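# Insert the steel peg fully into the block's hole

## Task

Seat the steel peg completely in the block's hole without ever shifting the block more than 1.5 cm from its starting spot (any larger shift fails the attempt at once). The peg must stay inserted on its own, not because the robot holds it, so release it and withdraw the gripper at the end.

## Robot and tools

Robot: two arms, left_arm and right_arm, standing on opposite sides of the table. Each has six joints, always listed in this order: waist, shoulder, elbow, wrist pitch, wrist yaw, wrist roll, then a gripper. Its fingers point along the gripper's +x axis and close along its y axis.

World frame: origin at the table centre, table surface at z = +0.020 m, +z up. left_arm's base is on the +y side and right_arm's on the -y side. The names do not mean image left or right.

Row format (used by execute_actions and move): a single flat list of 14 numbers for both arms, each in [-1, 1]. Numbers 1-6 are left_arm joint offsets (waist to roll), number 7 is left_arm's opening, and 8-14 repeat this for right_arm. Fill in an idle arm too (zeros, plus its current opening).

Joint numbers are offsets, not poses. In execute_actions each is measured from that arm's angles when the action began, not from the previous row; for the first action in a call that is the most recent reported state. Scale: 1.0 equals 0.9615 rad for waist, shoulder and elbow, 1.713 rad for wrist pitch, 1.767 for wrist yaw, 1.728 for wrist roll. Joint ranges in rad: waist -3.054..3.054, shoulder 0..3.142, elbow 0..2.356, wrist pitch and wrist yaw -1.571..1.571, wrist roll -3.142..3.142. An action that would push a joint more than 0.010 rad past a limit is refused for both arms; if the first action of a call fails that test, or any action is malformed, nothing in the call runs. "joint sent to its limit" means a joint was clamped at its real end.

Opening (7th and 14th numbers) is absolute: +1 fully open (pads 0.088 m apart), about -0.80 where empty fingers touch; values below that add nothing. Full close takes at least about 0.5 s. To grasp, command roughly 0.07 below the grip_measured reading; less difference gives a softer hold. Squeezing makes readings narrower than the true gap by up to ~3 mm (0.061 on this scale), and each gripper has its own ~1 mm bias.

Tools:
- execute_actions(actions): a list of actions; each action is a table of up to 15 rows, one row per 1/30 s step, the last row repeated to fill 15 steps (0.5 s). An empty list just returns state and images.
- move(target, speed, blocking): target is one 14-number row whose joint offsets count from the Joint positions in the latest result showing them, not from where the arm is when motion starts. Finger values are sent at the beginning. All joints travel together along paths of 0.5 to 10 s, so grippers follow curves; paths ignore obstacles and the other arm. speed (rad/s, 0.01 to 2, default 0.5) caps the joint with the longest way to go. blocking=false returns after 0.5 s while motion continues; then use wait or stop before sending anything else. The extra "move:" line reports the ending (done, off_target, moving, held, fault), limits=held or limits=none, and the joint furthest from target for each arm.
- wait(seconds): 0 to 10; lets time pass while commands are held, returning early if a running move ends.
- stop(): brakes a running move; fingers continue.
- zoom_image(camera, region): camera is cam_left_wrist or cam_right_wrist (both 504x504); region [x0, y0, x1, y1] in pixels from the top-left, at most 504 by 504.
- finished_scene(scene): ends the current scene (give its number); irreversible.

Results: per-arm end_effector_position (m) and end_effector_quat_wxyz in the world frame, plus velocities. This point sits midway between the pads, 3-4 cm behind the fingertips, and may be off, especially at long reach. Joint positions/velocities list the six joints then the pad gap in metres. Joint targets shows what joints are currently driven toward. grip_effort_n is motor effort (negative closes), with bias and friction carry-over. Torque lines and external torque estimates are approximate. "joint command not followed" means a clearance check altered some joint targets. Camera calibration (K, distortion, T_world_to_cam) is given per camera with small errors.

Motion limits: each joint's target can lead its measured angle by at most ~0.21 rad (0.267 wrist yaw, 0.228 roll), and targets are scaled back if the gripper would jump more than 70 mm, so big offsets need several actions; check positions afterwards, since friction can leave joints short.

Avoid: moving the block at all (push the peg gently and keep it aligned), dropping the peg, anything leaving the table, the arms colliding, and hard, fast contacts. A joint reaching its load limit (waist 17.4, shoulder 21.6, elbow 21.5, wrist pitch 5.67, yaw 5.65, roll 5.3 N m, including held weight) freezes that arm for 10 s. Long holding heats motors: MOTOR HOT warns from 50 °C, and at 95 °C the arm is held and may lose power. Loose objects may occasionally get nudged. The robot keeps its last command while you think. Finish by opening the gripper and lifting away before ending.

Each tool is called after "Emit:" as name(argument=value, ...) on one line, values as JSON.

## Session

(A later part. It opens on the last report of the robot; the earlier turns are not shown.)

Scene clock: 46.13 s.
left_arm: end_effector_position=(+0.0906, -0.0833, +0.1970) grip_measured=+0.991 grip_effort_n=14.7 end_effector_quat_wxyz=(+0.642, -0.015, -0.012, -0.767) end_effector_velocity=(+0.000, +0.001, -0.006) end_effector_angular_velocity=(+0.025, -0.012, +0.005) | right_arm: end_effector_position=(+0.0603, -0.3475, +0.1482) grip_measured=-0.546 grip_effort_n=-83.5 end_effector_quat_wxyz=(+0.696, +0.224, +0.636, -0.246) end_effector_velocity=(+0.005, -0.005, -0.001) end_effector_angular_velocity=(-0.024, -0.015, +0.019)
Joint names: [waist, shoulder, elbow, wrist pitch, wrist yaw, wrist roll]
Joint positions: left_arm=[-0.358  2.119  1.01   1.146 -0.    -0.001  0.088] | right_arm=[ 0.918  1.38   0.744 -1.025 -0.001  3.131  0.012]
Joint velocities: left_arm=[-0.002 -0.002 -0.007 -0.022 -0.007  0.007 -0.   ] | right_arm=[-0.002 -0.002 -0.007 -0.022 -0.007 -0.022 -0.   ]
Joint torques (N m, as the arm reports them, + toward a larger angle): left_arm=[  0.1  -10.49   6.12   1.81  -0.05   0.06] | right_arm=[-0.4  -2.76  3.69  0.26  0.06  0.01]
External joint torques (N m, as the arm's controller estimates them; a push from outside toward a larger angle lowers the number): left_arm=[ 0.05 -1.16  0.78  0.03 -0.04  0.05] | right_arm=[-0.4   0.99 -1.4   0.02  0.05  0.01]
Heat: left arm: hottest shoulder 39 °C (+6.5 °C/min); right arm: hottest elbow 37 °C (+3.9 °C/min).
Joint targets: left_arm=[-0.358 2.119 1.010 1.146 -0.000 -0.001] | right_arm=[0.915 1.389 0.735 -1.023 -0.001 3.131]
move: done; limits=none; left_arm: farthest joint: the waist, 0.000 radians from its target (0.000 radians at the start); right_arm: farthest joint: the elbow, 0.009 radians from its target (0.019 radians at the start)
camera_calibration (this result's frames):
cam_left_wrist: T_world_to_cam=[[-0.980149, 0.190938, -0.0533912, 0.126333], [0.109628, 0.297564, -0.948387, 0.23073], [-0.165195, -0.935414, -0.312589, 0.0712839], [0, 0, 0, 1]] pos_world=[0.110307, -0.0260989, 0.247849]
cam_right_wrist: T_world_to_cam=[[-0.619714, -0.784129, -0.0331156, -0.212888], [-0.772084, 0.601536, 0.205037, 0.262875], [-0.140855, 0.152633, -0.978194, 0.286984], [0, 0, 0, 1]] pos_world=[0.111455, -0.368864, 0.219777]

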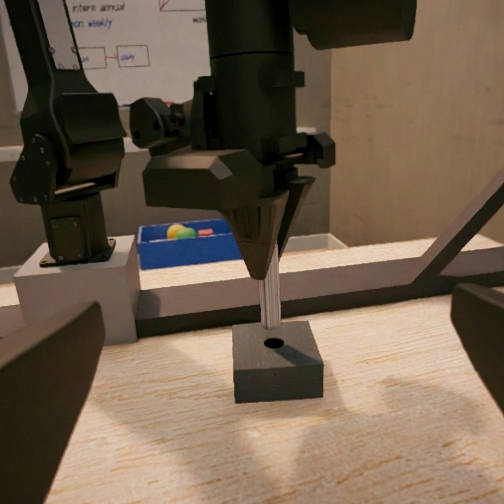

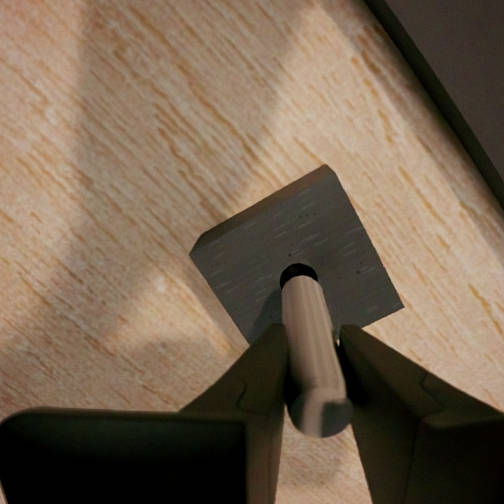

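Emit:
move(target=[0,0,0,0,0,0,1,0,0.05,-0.031,0.0318,0,0,-0.62], speed=0.1)

Emit:
zoom_image(camera="cam_left_wrist", region=[220,270,330,380])

Emit:
zoom_image(camera="cam_right_wrist", region=[260,250,344,334])

Scene clock: 51.73 s.
left_arm: end_effector_position=(+0.0906, -0.0833, +0.1970) grip_measured=+0.991 grip_effort_n=14.7 end_effector_quat_wxyz=(+0.642, -0.015, -0.012, -0.767) end_effector_velocity=(-0.000, +0.001, -0.001) end_effector_angular_velocity=(+0.009, +0.006, +0.005) | right_arm: end_effector_position=(+0.0586, -0.3461, +0.1363) grip_measured=-0.546 grip_effort_n=-83.5 end_effector_quat_wxyz=(+0.699, +0.223, +0.633, -0.247) end_effector_velocity=(-0.001, -0.003, +0.001) end_effector_angular_velocity=(-0.019, +0.012, +0.003)
Joint names: [waist, shoulder, elbow, wrist pitch, wrist yaw, wrist roll]
Joint positions: left_arm=[-0.358  2.119  1.01   1.146 -0.    -0.001  0.088] | right_arm=[ 0.918  1.419  0.723 -0.973 -0.001  3.131  0.012]
Joint velocities: left_arm=[-0.002 -0.002 -0.002 -0.007 -0.007 -0.007 -0.   ] | right_arm=[-0.002 -0.002  0.002 -0.007 -0.022 -0.007 -0.   ]
Joint torques (N m, as the arm reports them, + toward a larger angle): left_arm=[ -0.05 -10.34   6.22   1.84  -0.01   0.12] | right_arm=[ 0.04 -2.99  3.37  0.31 -0.01 -0.03]
External joint torques (N m, as the arm's controller estimates them; a push from outside toward a larger angle lowers the number): left_arm=[-0.07 -0.99  0.85  0.06 -0.01  0.12] | right_arm=[ 0.03  0.92 -1.68  0.06 -0.01 -0.03]
Heat: left arm: hottest shoulder 41 °C (+8.1 °C/min); right arm: hottest elbow 37 °C (+3.5 °C/min).
Joint targets: left_arm=[-0.358 2.119 1.010 1.146 -0.000 -0.001] | right_arm=[0.918 1.428 0.714 -0.971 -0.001 3.131]
move: done; limits=none; left_arm: farthest joint: the waist, 0.000 radians from its target (0.000 radians at the start); right_arm: farthest joint: the shoulder, 0.009 radians from its target (0.048 radians at the start)
camera_calibration (this result's frames):
cam_left_wrist: T_world_to_cam=[[-0.980149, 0.190938, -0.0533912, 0.126333], [0.109628, 0.297564, -0.948387, 0.23073], [-0.165195, -0.935414, -0.312589, 0.0712839], [0, 0, 0, 1]] pos_world=[0.110307, -0.0260989, 0.247849]
cam_right_wrist: T_world_to_cam=[[-0.61951, -0.784297, -0.0329562, -0.213331], [-0.773328, 0.60256, 0.197193, 0.264662], [-0.1348, 0.147649, -0.979811, 0.27302], [0, 0, 0, 1]] pos_world=[0.109313, -0.367101, 0.208288]

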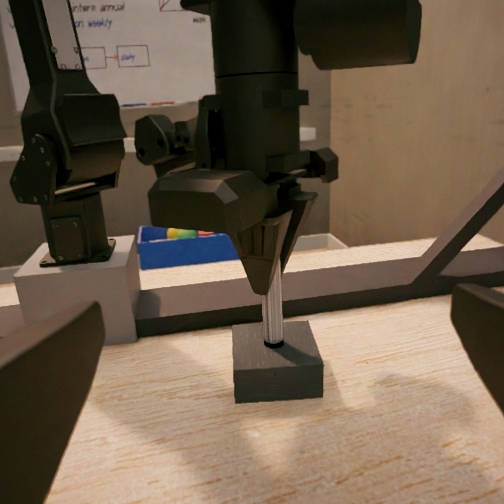

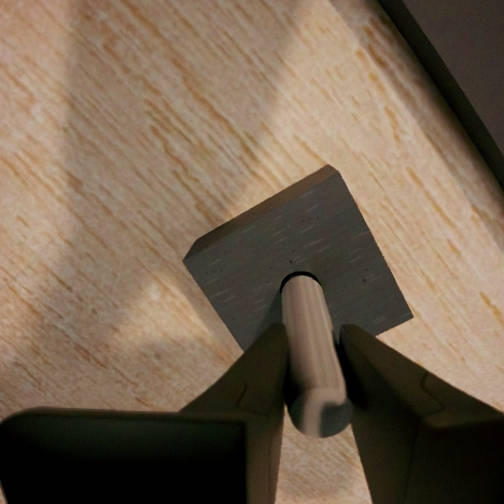

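Region (220, 270, 330, 380) of cam_left_wrist's 504x504 image, scaled by 4.582, with more detail than that image has.

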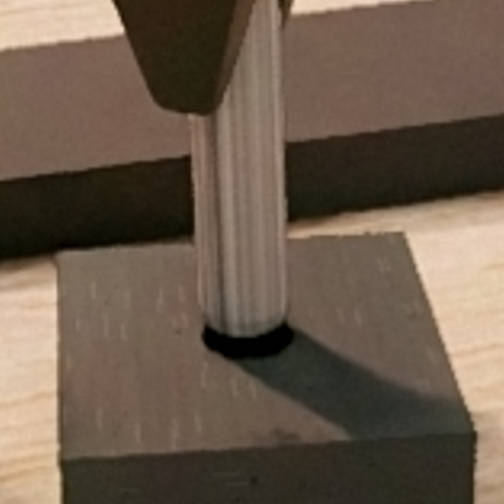

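Region (260, 250, 344, 334) of cam_right_wrist's 504x504 image, scaled by 6.000, with more detail than that image has.

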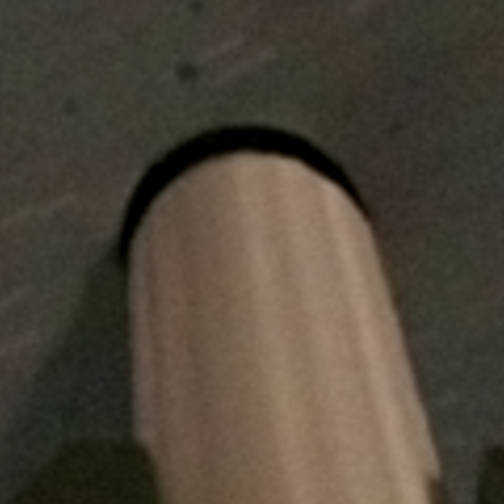

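Emit:
execute_actions(actions=[[[0,0,0,0,0,0,1,0,0.0116,-0.0122,0.0052,0,0,-0.62],[0,0,0,0,0,0,1,0,0.0139,-0.015,0.008,0,0,-0.62],[0,0,0,0,0,0,1,0,0.0161,-0.0178,0.0108,0,0,-0.62],[0,0,0,0,0,0,1,0,0.0183,-0.0206,0.0136,0,0,-0.62],[0,0,0,0,0,0,1,0,0.0206,-0.0234,0.0165,0,0,-0.62],[0,0,0,0,0,0,1,0,0.0228,-0.0261,0.0193,0,0,-0.62],[0,0,0,0,0,0,1,0,0.025,-0.0289,0.0221,0,0,-0.62],[0,0,0,0,0,0,1,0,0.0272,-0.0317,0.0249,0,0,-0.62],[0,0,0,0,0,0,1,0,0.0295,-0.0345,0.0277,0,0,-0.62],[0,0,0,0,0,0,1,0,0.0317,-0.0373,0.0305,0,0,-0.62]]])

Emit:
wait(seconds=0.1)

Scene clock: 57.30 s.
left_arm: end_effector_position=(+0.0906, -0.0833, +0.1970) grip_measured=+0.991 grip_effort_n=14.7 end_effector_quat_wxyz=(+0.642, -0.015, -0.012, -0.767) end_effector_velocity=(-0.001, +0.001, -0.001) end_effector_angular_velocity=(+0.009, +0.007, +0.014) | right_arm: end_effector_position=(+0.0583, -0.3459, +0.1266) grip_measured=-0.546 grip_effort_n=-83.5 end_effector_quat_wxyz=(+0.698, +0.223, +0.634, -0.247) end_effector_velocity=(+0.004, -0.002, -0.004) end_effector_angular_velocity=(-0.003, -0.014, +0.006)
Joint names: [waist, shoulder, elbow, wrist pitch, wrist yaw, wrist roll]
Joint positions: left_arm=[-0.358  2.119  1.01   1.146 -0.    -0.001  0.088] | right_arm=[ 0.918  1.441  0.698 -0.925 -0.001  3.131  0.012]
Joint velocities: left_arm=[-0.007 -0.002 -0.002 -0.007 -0.022 -0.007  0.   ] | right_arm=[-0.002  0.002 -0.017  0.007  0.007 -0.007 -0.   ]
Joint torques (N m, as the arm reports them, + toward a larger angle): left_arm=[ -0.13 -10.39   6.38   1.92  -0.01   0.07] | right_arm=[ 0.   -3.13  3.39  0.26  0.03 -0.06]
External joint torques (N m, as the arm's controller estimates them; a push from outside toward a larger angle lowers the number): left_arm=[-0.09 -1.01  0.98  0.13 -0.01  0.06] | right_arm=[ 0.    0.83 -1.53  0.01  0.02 -0.06]
Heat: left arm: hottest shoulder 42 °C (+8.4 °C/min); right arm: hottest elbow 37 °C (+3.1 °C/min).
Joint targets: left_arm=[-0.358 2.119 1.010 1.146 -0.000 -0.001] | right_arm=[0.918 1.450 0.687 -0.921 -0.001 3.131]
camera_calibration (this result's frames):
cam_left_wrist: T_world_to_cam=[[-0.980149, 0.190938, -0.0533912, 0.126333], [0.109628, 0.297564, -0.948387, 0.23073], [-0.165195, -0.935414, -0.312589, 0.0712839], [0, 0, 0, 1]] pos_world=[0.110307, -0.0260989, 0.247849]
cam_right_wrist: T_world_to_cam=[[-0.619539, -0.784273, -0.0329791, -0.213632], [-0.773154, 0.602416, 0.198314, 0.266015], [-0.135665, 0.148361, -0.979583, 0.263679], [0, 0, 0, 1]] pos_world=[0.109089, -0.366917, 0.198495]

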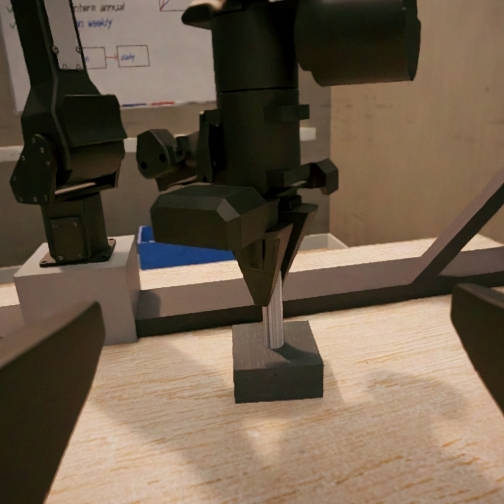

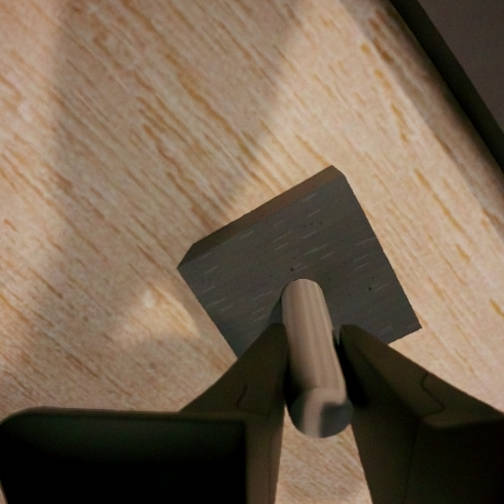

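Scene clock: 57.40 s.
left_arm: end_effector_position=(+0.0906, -0.0833, +0.1970) grip_measured=+0.991 grip_effort_n=14.7 end_effector_quat_wxyz=(+0.642, -0.015, -0.012, -0.767) end_effector_velocity=(-0.000, +0.001, +0.002) end_effector_angular_velocity=(-0.006, +0.009, +0.005) | right_arm: end_effector_position=(+0.0584, -0.3459, +0.1264) grip_measured=-0.546 grip_effort_n=-83.5 end_effector_quat_wxyz=(+0.698, +0.223, +0.634, -0.247) end_effector_velocity=(-0.002, -0.002, -0.001) end_effector_angular_velocity=(-0.016, +0.016, +0.003)
Joint names: [waist, shoulder, elbow, wrist pitch, wrist yaw, wrist roll]
Joint positions: left_arm=[-0.358  2.119  1.01   1.146 -0.    -0.001  0.088] | right_arm=[ 0.918  1.441  0.697 -0.924 -0.001  3.131  0.012]
Joint velocities: left_arm=[-0.002 -0.002 -0.002  0.007 -0.007 -0.007 -0.   ] | right_arm=[-0.002  0.002 -0.002  0.007 -0.022 -0.007 -0.   ]
Joint torques (N m, as the arm reports them, + toward a larger angle): left_arm=[  0.   -10.39   6.41   1.95  -0.05   0.07] | right_arm=[ 0.   -3.17  3.45  0.27  0.03 -0.08]
External joint torques (N m, as the arm's controller estimates them; a push from outside toward a larger angle lowers the number): left_arm=[ 0.03 -1.    1.02  0.15 -0.05  0.06] | right_arm=[ 0.    0.79 -1.51  0.    0.03 -0.08]
Heat: left arm: hottest shoulder 42 °C (+8.4 °C/min); right arm: hottest elbow 37 °C (+3.1 °C/min).
Joint targets: left_arm=[-0.358 2.119 1.010 1.146 -0.000 -0.001] | right_arm=[0.918 1.450 0.687 -0.921 -0.001 3.131]
wait: 0.10 s; no rest
camera_calibration (this result's frames):
cam_left_wrist: T_world_to_cam=[[-0.980149, 0.190938, -0.0533912, 0.126333], [0.109628, 0.297564, -0.948387, 0.23073], [-0.165195, -0.935414, -0.312589, 0.0712839], [0, 0, 0, 1]] pos_world=[0.110307, -0.0260989, 0.247849]
cam_right_wrist: T_world_to_cam=[[-0.619539, -0.784273, -0.0329791, -0.21364], [-0.773154, 0.602416, 0.198314, 0.266101], [-0.135665, 0.148361, -0.979583, 0.263452], [0, 0, 0, 1]] pos_world=[0.10912, -0.366942, 0.198255]

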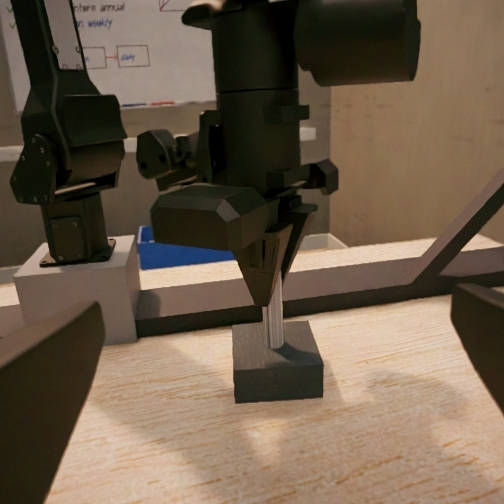

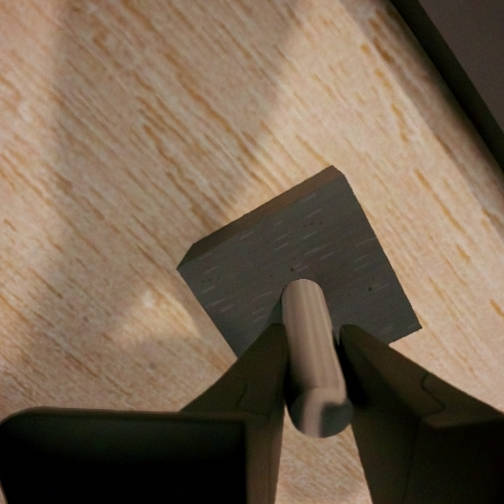

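Emit:
execute_actions(actions=[[[0,0,0,0,0,0,1,0,0.0122,-0.0127,0.005,0,0,-0.62],[0,0,0,0,0,0,1,0,0.0149,-0.0156,0.0082,0,0,-0.62],[0,0,0,0,0,0,1,0,0.0177,-0.0185,0.0113,0,0,-0.62],[0,0,0,0,0,0,1,0,0.0204,-0.0214,0.0145,0,0,-0.62],[0,0,0,0,0,0,1,0,0.0232,-0.0243,0.0177,0,0,-0.62],[0,0,0,0,0,0,1,0,0.026,-0.0272,0.0209,0,0,-0.62],[0,0,0,0,0,0,1,0,0.0287,-0.0301,0.0241,0,0,-0.62],[0,0,0,0,0,0,1,0,0.0315,-0.033,0.0272,0,0,-0.62],[0,0,0,0,0,0,1,0,0.0342,-0.0359,0.0304,0,0,-0.62],[0,0,0,0,0,0,1,0,0.037,-0.0388,0.0336,0,0,-0.62]],[[0,0,0,0,0,0,1,0,0.0125,-0.013,0.0055,0,0,-0.62],[0,0,0,0,0,0,1,0,0.0155,-0.0157,0.0087,0,0,-0.62],[0,0,0,0,0,0,1,0,0.0186,-0.0185,0.012,0,0,-0.62],[0,0,0,0,0,0,1,0,0.0217,-0.0212,0.0152,0,0,-0.62],[0,0,0,0,0,0,1,0,0.0248,-0.0239,0.0185,0,0,-0.62],[0,0,0,0,0,0,1,0,0.0278,-0.0266,0.0217,0,0,-0.62],[0,0,0,0,0,0,1,0,0.0309,-0.0293,0.025,0,0,-0.62],[0,0,0,0,0,0,1,0,0.034,-0.0321,0.0282,0,0,-0.62],[0,0,0,0,0,0,1,0,0.037,-0.0348,0.0315,0,0,-0.62],[0,0,0,0,0,0,1,0,0.0401,-0.0375,0.0347,0,0,-0.62]]])

Scene clock: 63.93 s.
left_arm: end_effector_position=(+0.0906, -0.0833, +0.1970) grip_measured=+0.991 grip_effort_n=15.1 end_effector_quat_wxyz=(+0.642, -0.015, -0.012, -0.767) end_effector_velocity=(-0.002, +0.001, -0.004) end_effector_angular_velocity=(+0.013, +0.005, -0.010) | right_arm: end_effector_position=(+0.0581, -0.3457, +0.1049) grip_measured=-0.546 grip_effort_n=-83.5 end_effector_quat_wxyz=(+0.698, +0.223, +0.634, -0.247) end_effector_velocity=(+0.001, -0.003, -0.003) end_effector_angular_velocity=(-0.022, +0.009, -0.002)
Joint names: [waist, shoulder, elbow, wrist pitch, wrist yaw, wrist roll]
Joint positions: left_arm=[-0.358  2.119  1.01   1.146 -0.    -0.001  0.088] | right_arm=[ 0.918  1.495  0.644 -0.815 -0.001  3.131  0.012]
Joint velocities: left_arm=[-0.002  0.002 -0.002 -0.007  0.007 -0.007 -0.   ] | right_arm=[-0.007  0.002 -0.012  0.007 -0.022 -0.007 -0.   ]
Joint torques (N m, as the arm reports them, + toward a larger angle): left_arm=[ -0.15 -10.27   5.93   1.88   0.03   0.02] | right_arm=[-0.22 -3.38  2.85  0.3   0.06 -0.01]
External joint torques (N m, as the arm's controller estimates them; a push from outside toward a larger angle lowers the number): left_arm=[-0.12 -1.04  0.63  0.13  0.02  0.01] | right_arm=[-0.19  0.7  -1.78  0.05  0.05 -0.01]
External joint torques at the end of the 1st action: left_arm=[-0.29 -1.05  0.68  0.08 -0.03  0.04] | right_arm=[ 0.2   1.15 -1.59  0.02  0.    0.01]
Heat: left arm: hottest shoulder 44 °C (+9.0 °C/min); right arm: hottest elbow 37 °C (+3.0 °C/min).
Joint targets: left_arm=[-0.358 2.119 1.010 1.146 -0.000 -0.001] | right_arm=[0.918 1.506 0.634 -0.811 -0.001 3.131]
camera_calibration (this result's frames):
cam_left_wrist: T_world_to_cam=[[-0.980149, 0.190938, -0.0533912, 0.126333], [0.109628, 0.297564, -0.948387, 0.23073], [-0.165195, -0.935414, -0.312589, 0.0712839], [0, 0, 0, 1]] pos_world=[0.110307, -0.0260989, 0.247849]
cam_right_wrist: T_world_to_cam=[[-0.619587, -0.784233, -0.0330171, -0.214319], [-0.77286, 0.602174, 0.200183, 0.269673], [-0.137108, 0.149548, -0.979202, 0.242839], [0, 0, 0, 1]] pos_world=[0.108926, -0.366782, 0.176729]

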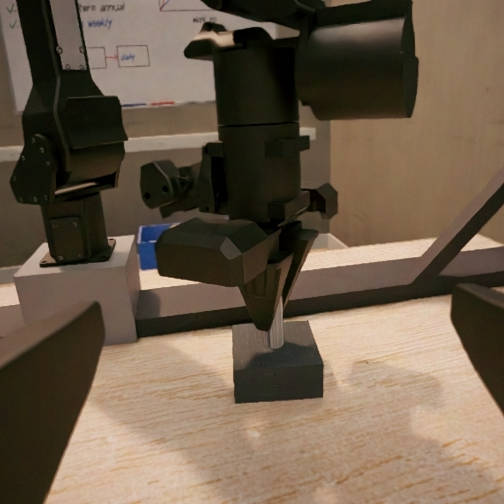

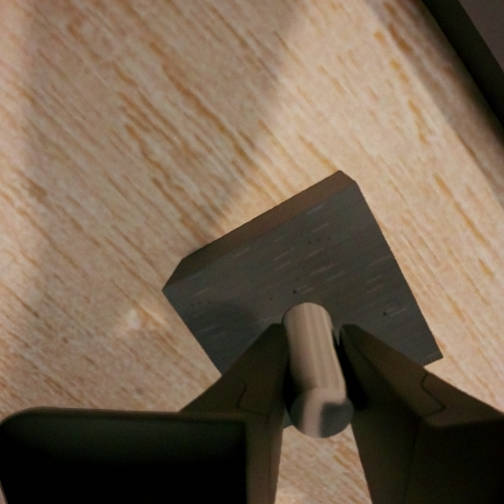

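Emit:
execute_actions(actions=[[[0,0,0,0,0,0,1,0,0.013,-0.0114,0.0035,0,0,-0.62],[0,0,0,0,0,0,1,0,0.0147,-0.0128,0.0052,0,0,-0.62],[0,0,0,0,0,0,1,0,0.0165,-0.0142,0.007,0,0,-0.62],[0,0,0,0,0,0,1,0,0.0182,-0.0156,0.0088,0,0,-0.62],[0,0,0,0,0,0,1,0,0.02,-0.017,0.0105,0,0,-0.62],[0,0,0,0,0,0,1,0,0.0217,-0.0184,0.0123,0,0,-0.62],[0,0,0,0,0,0,1,0,0.0235,-0.0198,0.014,0,0,-0.62],[0,0,0,0,0,0,1,0,0.0252,-0.0212,0.0158,0,0,-0.62],[0,0,0,0,0,0,1,0,0.027,-0.0226,0.0176,0,0,-0.62],[0,0,0,0,0,0,1,0,0.0288,-0.024,0.0193,0,0,-0.62]]])

Scene clock: 67.30 s.
left_arm: end_effector_position=(+0.0906, -0.0833, +0.1970) grip_measured=+0.991 grip_effort_n=15.1 end_effector_quat_wxyz=(+0.642, -0.015, -0.012, -0.767) end_effector_velocity=(-0.000, +0.001, -0.001) end_effector_angular_velocity=(+0.006, -0.008, +0.005) | right_arm: end_effector_position=(+0.0579, -0.3455, +0.1012) grip_measured=-0.546 grip_effort_n=-83.5 end_effector_quat_wxyz=(+0.697, +0.223, +0.635, -0.247) end_effector_velocity=(-0.001, +0.001, -0.000) end_effector_angular_velocity=(-0.002, +0.011, -0.001)
Joint names: [waist, shoulder, elbow, wrist pitch, wrist yaw, wrist roll]
Joint positions: left_arm=[-0.358  2.119  1.01   1.146 -0.    -0.001  0.088] | right_arm=[ 0.918  1.506  0.635 -0.795 -0.001  3.131  0.012]
Joint velocities: left_arm=[-0.002 -0.002 -0.002 -0.007 -0.007  0.007 -0.   ] | right_arm=[-0.007 -0.002 -0.002  0.007 -0.007 -0.007 -0.   ]
Joint torques (N m, as the arm reports them, + toward a larger angle): left_arm=[  0.02 -10.22   5.89   1.89   0.02   0.09] | right_arm=[ 0.05 -2.15  2.73  1.02 -0.01 -0.02]
External joint torques (N m, as the arm's controller estimates them; a push from outside toward a larger angle lowers the number): left_arm=[ 0.02 -0.9   0.54  0.12  0.02  0.08] | right_arm=[ 0.07  1.96 -1.9   0.73 -0.03 -0.02]
Heat: left arm: hottest shoulder 44 °C (+9.1 °C/min); right arm: hottest elbow 36 °C (+1.0 °C/min).
Joint targets: left_arm=[-0.358 2.119 1.010 1.146 -0.000 -0.001] | right_arm=[0.918 1.523 0.621 -0.782 -0.001 3.131]
camera_calibration (this result's frames):
cam_left_wrist: T_world_to_cam=[[-0.980149, 0.190938, -0.0533912, 0.126333], [0.109628, 0.297564, -0.948387, 0.23073], [-0.165195, -0.935414, -0.312589, 0.0712839], [0, 0, 0, 1]] pos_world=[0.110307, -0.0260989, 0.247849]
cam_right_wrist: T_world_to_cam=[[-0.619626, -0.784201, -0.0330475, -0.214421], [-0.772624, 0.601979, 0.201677, 0.269951], [-0.138261, 0.150498, -0.978894, 0.239477], [0, 0, 0, 1]] pos_world=[0.10882, -0.366695, 0.172894]

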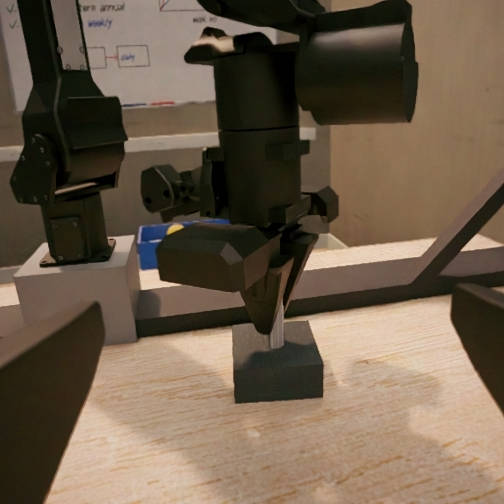

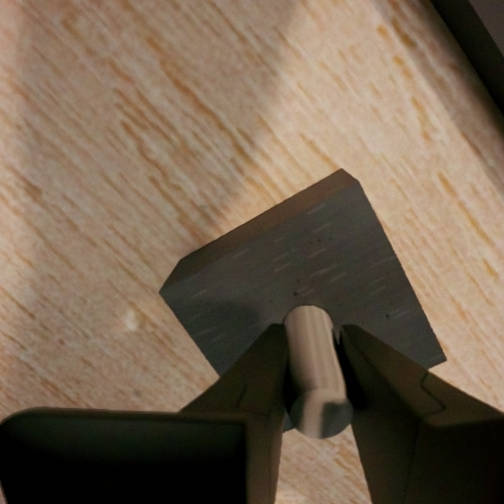

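Emit:
execute_actions(actions=[[[0,0,0,0,0,0,1,0,0,0,0,0,0,0]],[[0,0,0,0,0,0,1,0,0,0,0,0,0,0.2]]])

Emit:
move(target=[0,0,0,0,0,0,1,0,-0.19,0.29,-0.255,0,0,0.3])

Scene clock: 70.33 s.
left_arm: end_effector_position=(+0.0906, -0.0833, +0.1970) grip_measured=+0.991 grip_effort_n=14.2 end_effector_quat_wxyz=(+0.642, -0.015, -0.012, -0.767) end_effector_velocity=(+0.005, -0.000, -0.004) end_effector_angular_velocity=(+0.020, -0.010, +0.025) | right_arm: end_effector_position=(+0.0577, -0.3454, +0.1011) grip_measured=+0.197 grip_effort_n=11.4 end_effector_quat_wxyz=(+0.697, +0.223, +0.635, -0.247) end_effector_velocity=(-0.000, -0.004, +0.000) end_effector_angular_velocity=(-0.022, +0.009, +0.003)
Joint names: [waist, shoulder, elbow, wrist pitch, wrist yaw, wrist roll]
Joint positions: left_arm=[-0.358  2.119  1.01   1.146 -0.    -0.001  0.088] | right_arm=[ 0.918  1.506  0.635 -0.793 -0.001  3.131  0.049]
Joint velocities: left_arm=[ 0.002 -0.002 -0.002 -0.022 -0.022  0.007 -0.   ] | right_arm=[-0.002 -0.002 -0.002 -0.007 -0.022 -0.007  0.001]
Joint torques (N m, as the arm reports them, + toward a larger angle): left_arm=[  0.04 -10.14   6.23   1.86  -0.06   0.04] | right_arm=[-0.09 -3.85  3.73  0.14 -0.01 -0.07]
External joint torques (N m, as the arm's controller estimates them; a push from outside toward a larger angle lowers the number): left_arm=[-0.02 -0.82  0.88  0.09 -0.06  0.04] | right_arm=[-0.12  0.23 -0.83 -0.11 -0.01 -0.07]
External joint torques at the end of the 1st action: left_arm=[-0.22 -0.96  0.81  0.08 -0.03  0.05] | right_arm=[ 0.    0.11 -0.64 -0.21  0.   -0.04]
Heat: left arm: hottest shoulder 45 °C (+9.1 °C/min); right arm: hottest elbow 36 °C (+1.0 °C/min).
Joint targets: left_arm=[-0.358 2.119 1.010 1.146 -0.000 -0.001] | right_arm=[0.918 1.506 0.635 -0.793 -0.001 3.131]
camera_calibration (this result's frames):
cam_left_wrist: T_world_to_cam=[[-0.980149, 0.190938, -0.0533912, 0.126333], [0.109628, 0.297564, -0.948387, 0.23073], [-0.165195, -0.935414, -0.312589, 0.0712839], [0, 0, 0, 1]] pos_world=[0.110307, -0.0260989, 0.247849]
cam_right_wrist: T_world_to_cam=[[-0.619655, -0.784177, -0.0330703, -0.214408], [-0.772445, 0.601832, 0.202797, 0.269609], [-0.139126, 0.151209, -0.978662, 0.239612], [0, 0, 0, 1]] pos_world=[0.108735, -0.366625, 0.172732]

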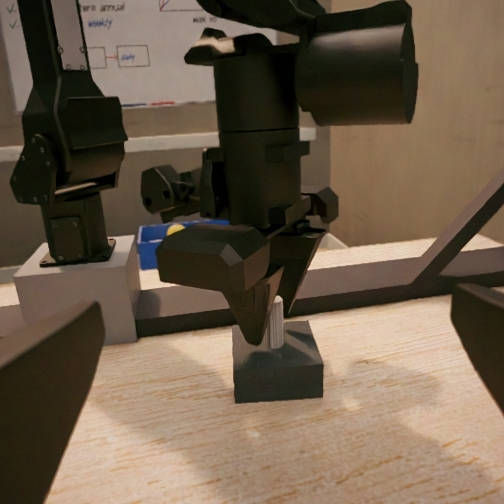

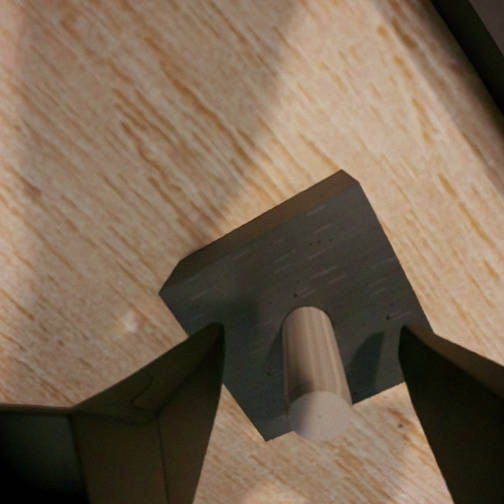

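Scene clock: 71.77 s.
left_arm: end_effector_position=(+0.0906, -0.0833, +0.1970) grip_measured=+0.991 grip_effort_n=14.7 end_effector_quat_wxyz=(+0.642, -0.015, -0.012, -0.767) end_effector_velocity=(-0.000, +0.000, -0.004) end_effector_angular_velocity=(+0.026, +0.018, +0.004) | right_arm: end_effector_position=(+0.0580, -0.3456, +0.1945) grip_measured=+0.298 grip_effort_n=11.4 end_effector_quat_wxyz=(+0.696, +0.224, +0.636, -0.246) end_effector_velocity=(+0.002, -0.001, -0.000) end_effector_angular_velocity=(+0.001, -0.011, -0.004)
Joint names: [waist, shoulder, elbow, wrist pitch, wrist yaw, wrist roll]
Joint positions: left_arm=[-0.358  2.119  1.01   1.146 -0.    -0.001  0.088] | right_arm=[ 0.918  1.334  0.9   -1.228 -0.001  3.131  0.054]
Joint velocities: left_arm=[-0.002 -0.002 -0.002 -0.022 -0.007 -0.022 -0.   ] | right_arm=[ 0.002 -0.002 -0.002 -0.007  0.007  0.007 -0.   ]
Joint torques (N m, as the arm reports them, + toward a larger angle): left_arm=[ -0.18 -10.16   6.34   1.88   0.02   0.05] | right_arm=[-0.02 -4.89  5.81  0.    0.05 -0.01]
External joint torques (N m, as the arm's controller estimates them; a push from outside toward a larger angle lowers the number): left_arm=[-0.24 -0.84  0.99  0.1   0.03  0.04] | right_arm=[-0.03 -1.17  0.36 -0.26  0.04 -0.01]
Heat: left arm: hottest shoulder 45 °C (+9.2 °C/min); right arm: hottest elbow 37 °C (+2.0 °C/min).
Joint targets: left_arm=[-0.358 2.119 1.010 1.146 -0.000 -0.001] | right_arm=[0.918 1.323 0.914 -1.230 -0.001 3.131]
move: off_target (right_arm); limits=none; left_arm: farthest joint: the waist, 0.000 radians from its target (0.000 radians at the start); right_arm: farthest joint: the elbow, 0.013 radians from its target (0.279 radians at the start)
camera_calibration (this result's frames):
cam_left_wrist: T_world_to_cam=[[-0.980149, 0.190938, -0.0533912, 0.126333], [0.109628, 0.297564, -0.948387, 0.23073], [-0.165195, -0.935414, -0.312589, 0.0712839], [0, 0, 0, 1]] pos_world=[0.110307, -0.0260989, 0.247849]
cam_right_wrist: T_world_to_cam=[[-0.619733, -0.784113, -0.0331307, -0.211287], [-0.771963, 0.601436, 0.205784, 0.250276], [-0.141432, 0.153107, -0.978037, 0.331808], [0, 0, 0, 1]] pos_world=[0.10919, -0.367, 0.266017]

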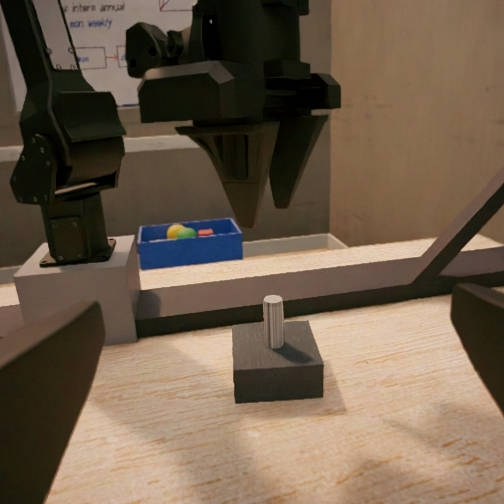

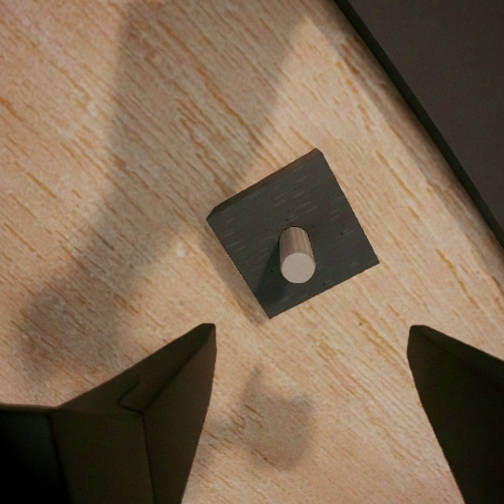

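Emit:
finished_scene(scene=2)

The scene is finished: the task was done.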